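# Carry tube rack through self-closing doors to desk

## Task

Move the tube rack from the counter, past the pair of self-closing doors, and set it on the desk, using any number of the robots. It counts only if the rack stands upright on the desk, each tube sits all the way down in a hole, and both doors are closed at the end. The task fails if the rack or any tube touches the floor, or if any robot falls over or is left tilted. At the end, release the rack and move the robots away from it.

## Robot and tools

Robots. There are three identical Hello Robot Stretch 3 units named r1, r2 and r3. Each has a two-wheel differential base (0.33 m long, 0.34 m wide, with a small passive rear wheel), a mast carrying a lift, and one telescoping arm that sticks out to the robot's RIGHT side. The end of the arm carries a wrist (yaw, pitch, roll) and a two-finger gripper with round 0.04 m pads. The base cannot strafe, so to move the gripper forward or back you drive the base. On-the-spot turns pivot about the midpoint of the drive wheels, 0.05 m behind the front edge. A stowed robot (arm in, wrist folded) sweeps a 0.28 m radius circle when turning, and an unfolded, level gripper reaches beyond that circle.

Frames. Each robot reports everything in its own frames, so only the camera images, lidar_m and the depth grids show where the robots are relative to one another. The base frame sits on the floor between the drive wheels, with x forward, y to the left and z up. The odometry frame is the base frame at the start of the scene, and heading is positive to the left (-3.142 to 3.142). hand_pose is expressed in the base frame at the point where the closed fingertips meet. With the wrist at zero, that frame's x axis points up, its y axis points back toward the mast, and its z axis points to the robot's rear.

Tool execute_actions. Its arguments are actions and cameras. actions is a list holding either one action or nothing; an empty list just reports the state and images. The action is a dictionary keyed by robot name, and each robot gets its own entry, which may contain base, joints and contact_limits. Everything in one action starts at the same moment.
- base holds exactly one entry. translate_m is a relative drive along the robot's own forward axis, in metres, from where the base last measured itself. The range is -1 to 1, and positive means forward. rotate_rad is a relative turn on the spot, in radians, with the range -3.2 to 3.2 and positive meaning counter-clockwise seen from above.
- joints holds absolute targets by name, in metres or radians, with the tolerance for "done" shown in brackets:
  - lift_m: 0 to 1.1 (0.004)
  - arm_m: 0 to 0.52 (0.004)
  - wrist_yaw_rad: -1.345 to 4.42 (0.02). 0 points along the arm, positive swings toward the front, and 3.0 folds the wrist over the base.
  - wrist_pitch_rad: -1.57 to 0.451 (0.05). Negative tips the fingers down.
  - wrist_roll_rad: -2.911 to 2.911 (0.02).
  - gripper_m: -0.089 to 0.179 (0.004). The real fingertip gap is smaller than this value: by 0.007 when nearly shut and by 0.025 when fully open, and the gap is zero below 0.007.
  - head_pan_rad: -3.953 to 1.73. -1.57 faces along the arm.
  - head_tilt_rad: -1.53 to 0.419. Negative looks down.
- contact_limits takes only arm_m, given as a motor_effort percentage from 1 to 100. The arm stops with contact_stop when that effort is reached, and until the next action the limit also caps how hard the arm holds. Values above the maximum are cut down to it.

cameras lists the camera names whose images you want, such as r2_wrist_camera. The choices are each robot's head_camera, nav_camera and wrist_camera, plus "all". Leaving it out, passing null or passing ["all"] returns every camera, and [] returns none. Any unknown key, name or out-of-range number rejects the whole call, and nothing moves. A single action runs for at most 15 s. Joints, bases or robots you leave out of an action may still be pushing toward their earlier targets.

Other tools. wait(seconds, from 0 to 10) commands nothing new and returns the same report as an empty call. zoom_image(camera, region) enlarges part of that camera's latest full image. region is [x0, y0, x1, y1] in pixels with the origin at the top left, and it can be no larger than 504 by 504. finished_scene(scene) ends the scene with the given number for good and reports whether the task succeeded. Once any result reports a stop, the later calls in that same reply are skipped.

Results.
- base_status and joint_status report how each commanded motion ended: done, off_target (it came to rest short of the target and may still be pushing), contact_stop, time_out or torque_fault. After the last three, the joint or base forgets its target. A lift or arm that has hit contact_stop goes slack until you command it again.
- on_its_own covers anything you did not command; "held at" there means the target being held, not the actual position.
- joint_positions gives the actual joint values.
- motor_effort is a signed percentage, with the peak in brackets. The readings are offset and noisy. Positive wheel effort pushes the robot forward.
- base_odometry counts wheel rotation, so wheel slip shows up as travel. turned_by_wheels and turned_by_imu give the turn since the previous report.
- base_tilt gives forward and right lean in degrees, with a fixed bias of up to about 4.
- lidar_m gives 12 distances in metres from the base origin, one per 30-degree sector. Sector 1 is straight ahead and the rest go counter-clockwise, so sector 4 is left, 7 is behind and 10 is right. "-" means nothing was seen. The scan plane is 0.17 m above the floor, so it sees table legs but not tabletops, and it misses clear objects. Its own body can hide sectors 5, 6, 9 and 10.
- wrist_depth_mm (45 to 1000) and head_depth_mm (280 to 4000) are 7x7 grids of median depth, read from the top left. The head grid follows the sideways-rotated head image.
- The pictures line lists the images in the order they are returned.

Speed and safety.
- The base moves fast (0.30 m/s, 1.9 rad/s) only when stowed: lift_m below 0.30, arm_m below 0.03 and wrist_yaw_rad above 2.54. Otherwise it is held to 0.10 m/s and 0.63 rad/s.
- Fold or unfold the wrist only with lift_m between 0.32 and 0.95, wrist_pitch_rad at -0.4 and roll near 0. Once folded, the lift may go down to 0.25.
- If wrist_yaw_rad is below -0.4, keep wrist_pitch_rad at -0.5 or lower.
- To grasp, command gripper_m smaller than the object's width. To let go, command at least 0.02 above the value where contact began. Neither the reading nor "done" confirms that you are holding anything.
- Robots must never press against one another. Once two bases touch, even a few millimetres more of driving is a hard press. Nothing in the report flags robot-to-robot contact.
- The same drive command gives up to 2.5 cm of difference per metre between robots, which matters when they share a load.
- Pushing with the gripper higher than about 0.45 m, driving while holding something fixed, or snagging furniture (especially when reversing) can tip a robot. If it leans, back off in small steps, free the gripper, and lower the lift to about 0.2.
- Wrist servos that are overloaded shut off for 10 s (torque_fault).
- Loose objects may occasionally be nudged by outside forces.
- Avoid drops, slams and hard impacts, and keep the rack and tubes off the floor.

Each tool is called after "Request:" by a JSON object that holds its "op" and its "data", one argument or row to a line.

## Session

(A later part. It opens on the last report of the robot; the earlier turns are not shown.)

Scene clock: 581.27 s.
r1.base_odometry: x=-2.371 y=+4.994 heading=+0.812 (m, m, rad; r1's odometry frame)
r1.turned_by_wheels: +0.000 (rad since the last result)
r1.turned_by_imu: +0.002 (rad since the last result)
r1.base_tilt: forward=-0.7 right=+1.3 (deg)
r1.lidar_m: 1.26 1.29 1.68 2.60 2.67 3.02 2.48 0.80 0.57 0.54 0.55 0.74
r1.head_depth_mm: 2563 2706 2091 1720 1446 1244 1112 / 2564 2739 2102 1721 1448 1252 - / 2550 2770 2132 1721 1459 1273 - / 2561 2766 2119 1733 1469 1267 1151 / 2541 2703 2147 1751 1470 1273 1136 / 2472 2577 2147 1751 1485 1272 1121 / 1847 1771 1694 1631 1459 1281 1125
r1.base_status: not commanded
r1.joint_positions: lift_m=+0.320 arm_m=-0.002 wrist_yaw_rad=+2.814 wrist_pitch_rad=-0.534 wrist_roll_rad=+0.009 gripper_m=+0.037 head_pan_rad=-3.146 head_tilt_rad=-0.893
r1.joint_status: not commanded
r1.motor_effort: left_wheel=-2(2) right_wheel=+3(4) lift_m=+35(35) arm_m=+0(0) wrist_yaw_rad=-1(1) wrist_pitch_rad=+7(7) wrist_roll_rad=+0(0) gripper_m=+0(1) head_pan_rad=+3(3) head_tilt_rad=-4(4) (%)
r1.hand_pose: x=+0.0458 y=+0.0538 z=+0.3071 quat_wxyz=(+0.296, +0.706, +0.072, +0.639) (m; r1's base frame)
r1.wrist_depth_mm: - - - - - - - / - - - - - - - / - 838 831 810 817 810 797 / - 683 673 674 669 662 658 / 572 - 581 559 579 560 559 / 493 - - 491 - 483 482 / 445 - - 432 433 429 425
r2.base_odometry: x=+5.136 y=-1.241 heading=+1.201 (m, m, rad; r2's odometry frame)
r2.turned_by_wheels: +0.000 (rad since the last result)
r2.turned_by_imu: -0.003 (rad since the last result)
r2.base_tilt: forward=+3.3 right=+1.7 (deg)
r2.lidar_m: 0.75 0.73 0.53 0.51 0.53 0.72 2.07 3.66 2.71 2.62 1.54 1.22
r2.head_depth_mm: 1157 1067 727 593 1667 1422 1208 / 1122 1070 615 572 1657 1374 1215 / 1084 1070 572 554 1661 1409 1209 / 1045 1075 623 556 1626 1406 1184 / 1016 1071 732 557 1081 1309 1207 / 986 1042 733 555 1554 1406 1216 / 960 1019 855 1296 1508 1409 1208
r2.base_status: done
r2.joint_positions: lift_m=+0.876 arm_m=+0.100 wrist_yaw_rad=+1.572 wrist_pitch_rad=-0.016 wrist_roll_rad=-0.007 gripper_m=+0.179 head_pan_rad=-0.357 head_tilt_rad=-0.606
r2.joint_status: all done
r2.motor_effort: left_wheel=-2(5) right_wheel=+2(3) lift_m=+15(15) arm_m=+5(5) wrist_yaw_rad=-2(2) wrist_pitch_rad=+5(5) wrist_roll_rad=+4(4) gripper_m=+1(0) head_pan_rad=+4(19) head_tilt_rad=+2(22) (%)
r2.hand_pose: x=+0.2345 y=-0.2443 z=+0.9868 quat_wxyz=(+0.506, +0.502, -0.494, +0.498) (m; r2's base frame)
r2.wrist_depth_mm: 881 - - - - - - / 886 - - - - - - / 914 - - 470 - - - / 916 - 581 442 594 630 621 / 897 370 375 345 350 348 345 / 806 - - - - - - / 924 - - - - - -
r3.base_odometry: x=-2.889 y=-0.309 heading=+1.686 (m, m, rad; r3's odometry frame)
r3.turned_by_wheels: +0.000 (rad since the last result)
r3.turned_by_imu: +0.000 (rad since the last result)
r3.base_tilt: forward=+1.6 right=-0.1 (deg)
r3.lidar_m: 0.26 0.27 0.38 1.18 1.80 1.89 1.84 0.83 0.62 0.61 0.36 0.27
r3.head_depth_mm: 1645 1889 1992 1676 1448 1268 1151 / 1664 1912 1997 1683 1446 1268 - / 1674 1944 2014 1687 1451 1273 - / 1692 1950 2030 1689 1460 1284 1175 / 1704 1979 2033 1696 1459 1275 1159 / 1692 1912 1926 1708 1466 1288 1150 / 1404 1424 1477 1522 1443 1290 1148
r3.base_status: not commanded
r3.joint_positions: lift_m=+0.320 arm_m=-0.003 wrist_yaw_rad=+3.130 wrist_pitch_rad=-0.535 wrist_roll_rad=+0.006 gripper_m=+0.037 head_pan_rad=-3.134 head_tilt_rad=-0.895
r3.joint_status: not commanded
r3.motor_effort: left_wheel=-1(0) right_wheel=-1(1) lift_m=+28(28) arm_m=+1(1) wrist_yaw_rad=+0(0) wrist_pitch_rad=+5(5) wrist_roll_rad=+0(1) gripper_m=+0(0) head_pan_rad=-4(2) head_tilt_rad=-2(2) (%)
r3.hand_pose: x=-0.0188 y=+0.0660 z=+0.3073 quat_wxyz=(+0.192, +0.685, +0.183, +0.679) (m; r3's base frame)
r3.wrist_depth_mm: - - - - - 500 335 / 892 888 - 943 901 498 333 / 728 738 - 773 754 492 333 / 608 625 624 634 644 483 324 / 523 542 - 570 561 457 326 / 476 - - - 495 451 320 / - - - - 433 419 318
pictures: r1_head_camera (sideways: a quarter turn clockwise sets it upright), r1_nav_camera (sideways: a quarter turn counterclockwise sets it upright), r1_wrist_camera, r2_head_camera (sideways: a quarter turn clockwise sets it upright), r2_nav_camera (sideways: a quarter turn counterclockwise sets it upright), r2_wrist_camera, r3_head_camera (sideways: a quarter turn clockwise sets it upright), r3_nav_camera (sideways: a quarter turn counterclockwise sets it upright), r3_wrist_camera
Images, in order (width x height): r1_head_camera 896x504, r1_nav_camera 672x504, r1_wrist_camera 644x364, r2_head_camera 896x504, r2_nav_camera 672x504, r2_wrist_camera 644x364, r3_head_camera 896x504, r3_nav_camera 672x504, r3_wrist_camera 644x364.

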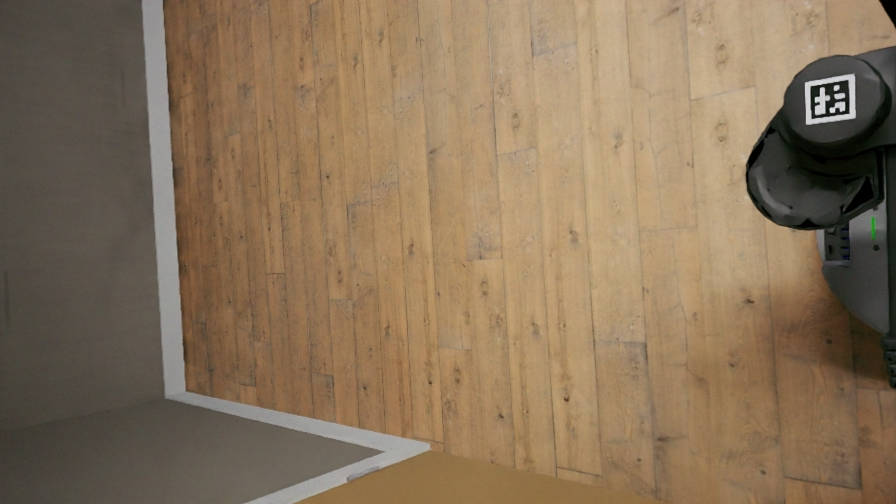

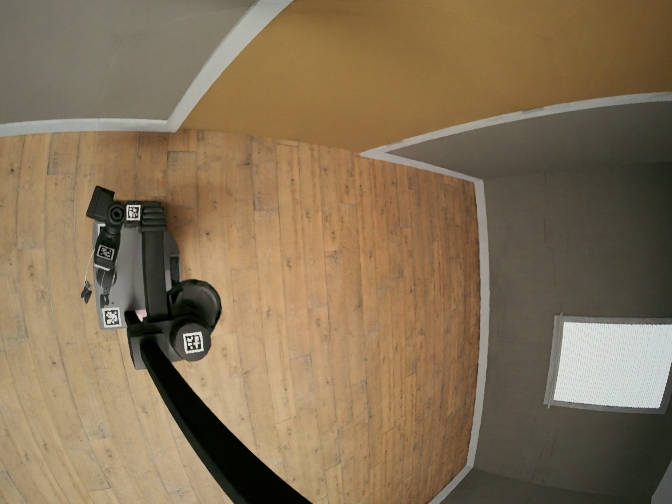

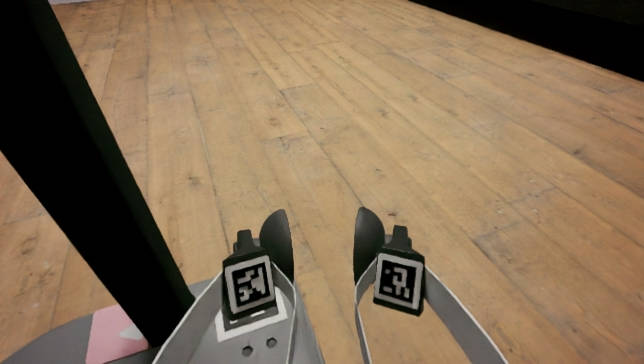

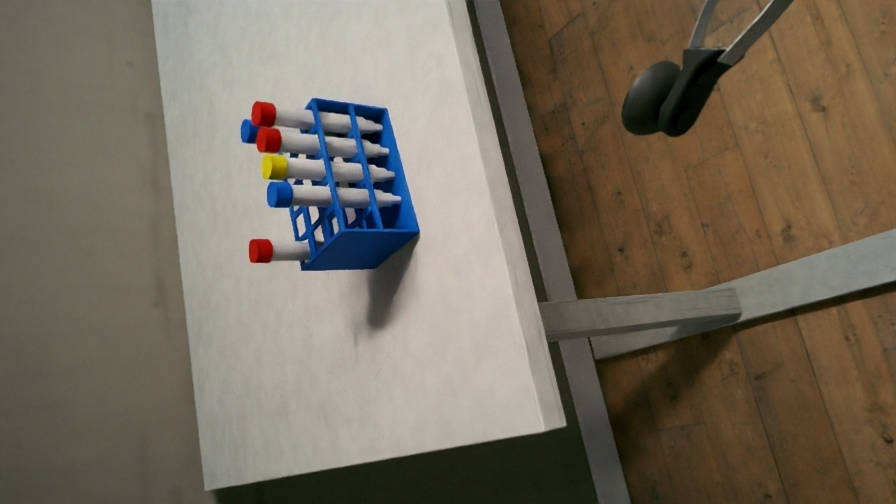

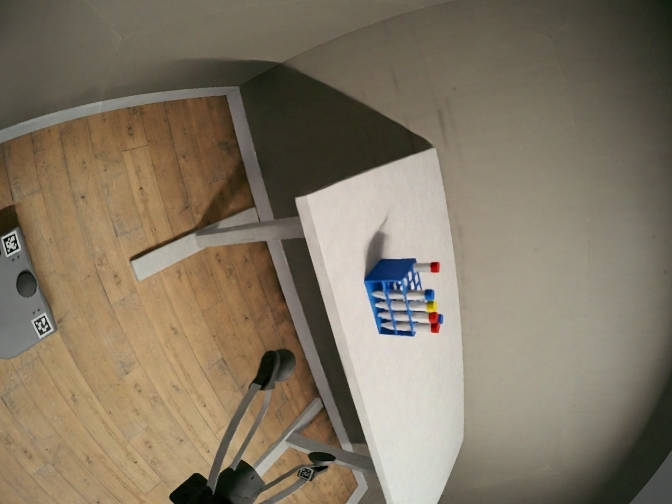

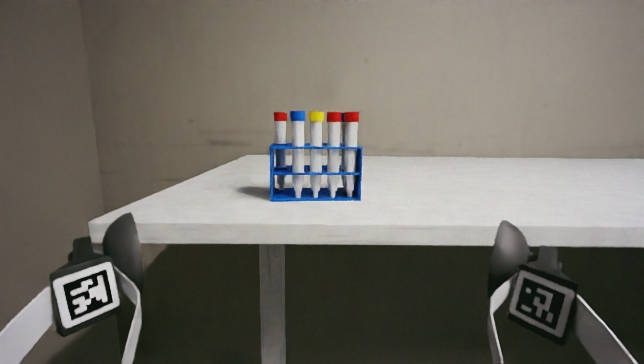

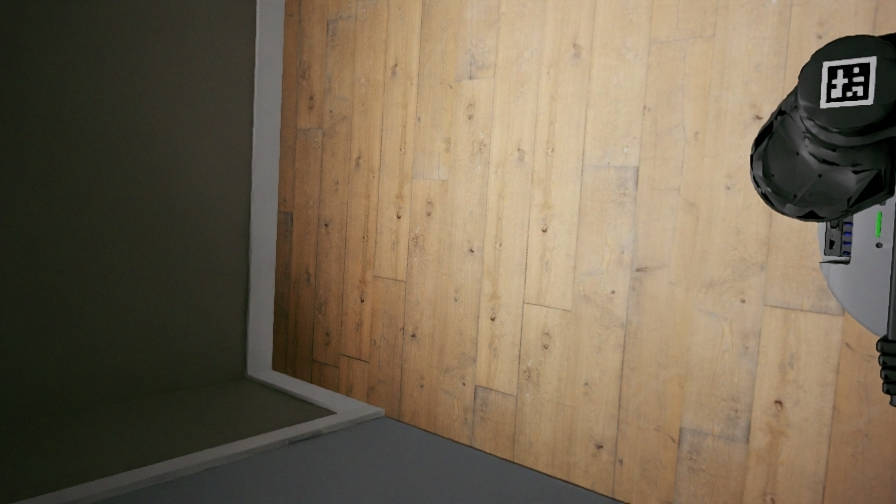

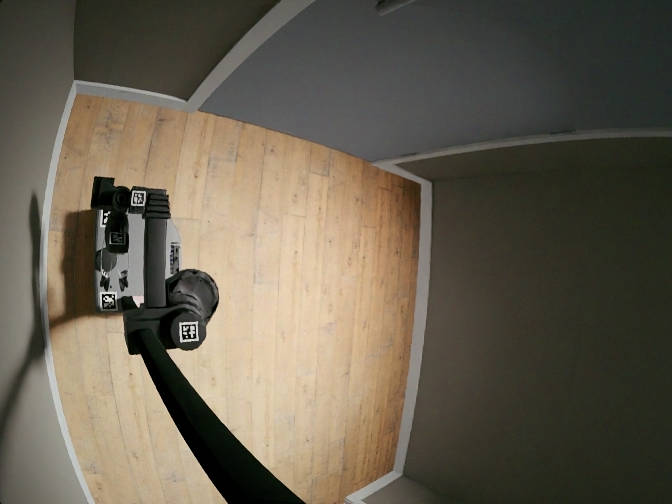

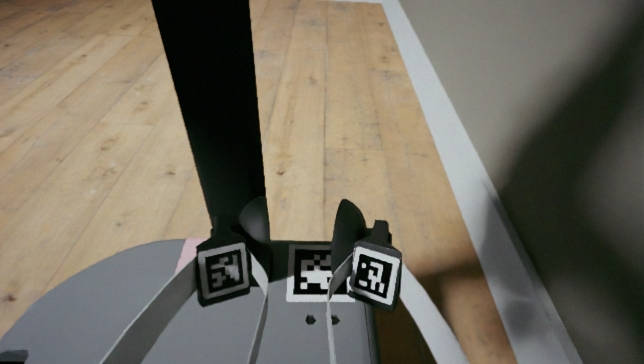

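Let me zoom in to verify the tubes are all level and seated.

Request:
{"op": "zoom_image", "data": {
  "camera": "r2_wrist_camera",
  "region": [240, 90, 400, 220]
}}

Request:
{"op": "zoom_image", "data": {
  "camera": "r2_head_camera",
  "region": [210, 70, 450, 300]
}}

Region (240, 90, 400, 220) of r2_wrist_camera's 644x364 image, scaled by 3.150; it fills the top 410 rows of this view, and the rest is white.

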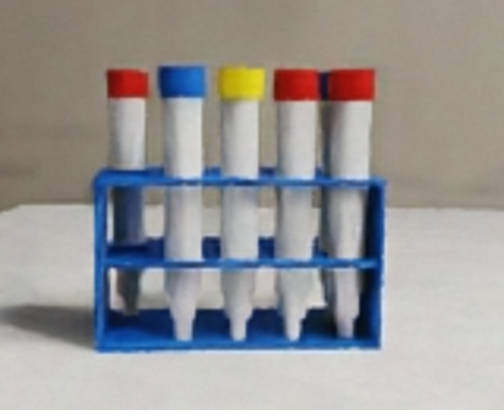

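Region (210, 70, 450, 300) of r2_head_camera's 896x504 image, scaled by 2.100, with more detail than that image has; it fills the top 483 rows of this view, and the rest is white.

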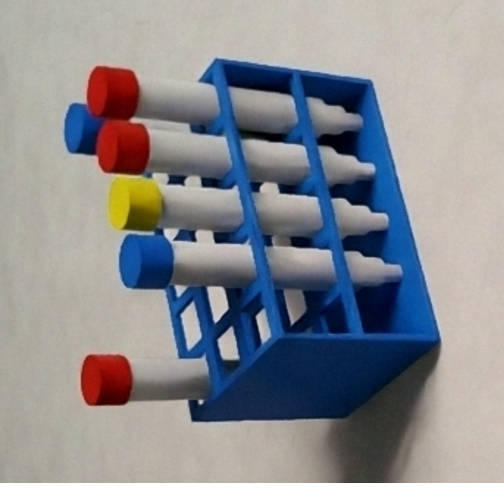

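All six tubes are level and seated, the rack is upright on the desk, both doors are shut, and all robots are clear.

Request:
{"op": "finished_scene", "data": {
  "scene": 2
}}

The scene is finished: the task was done.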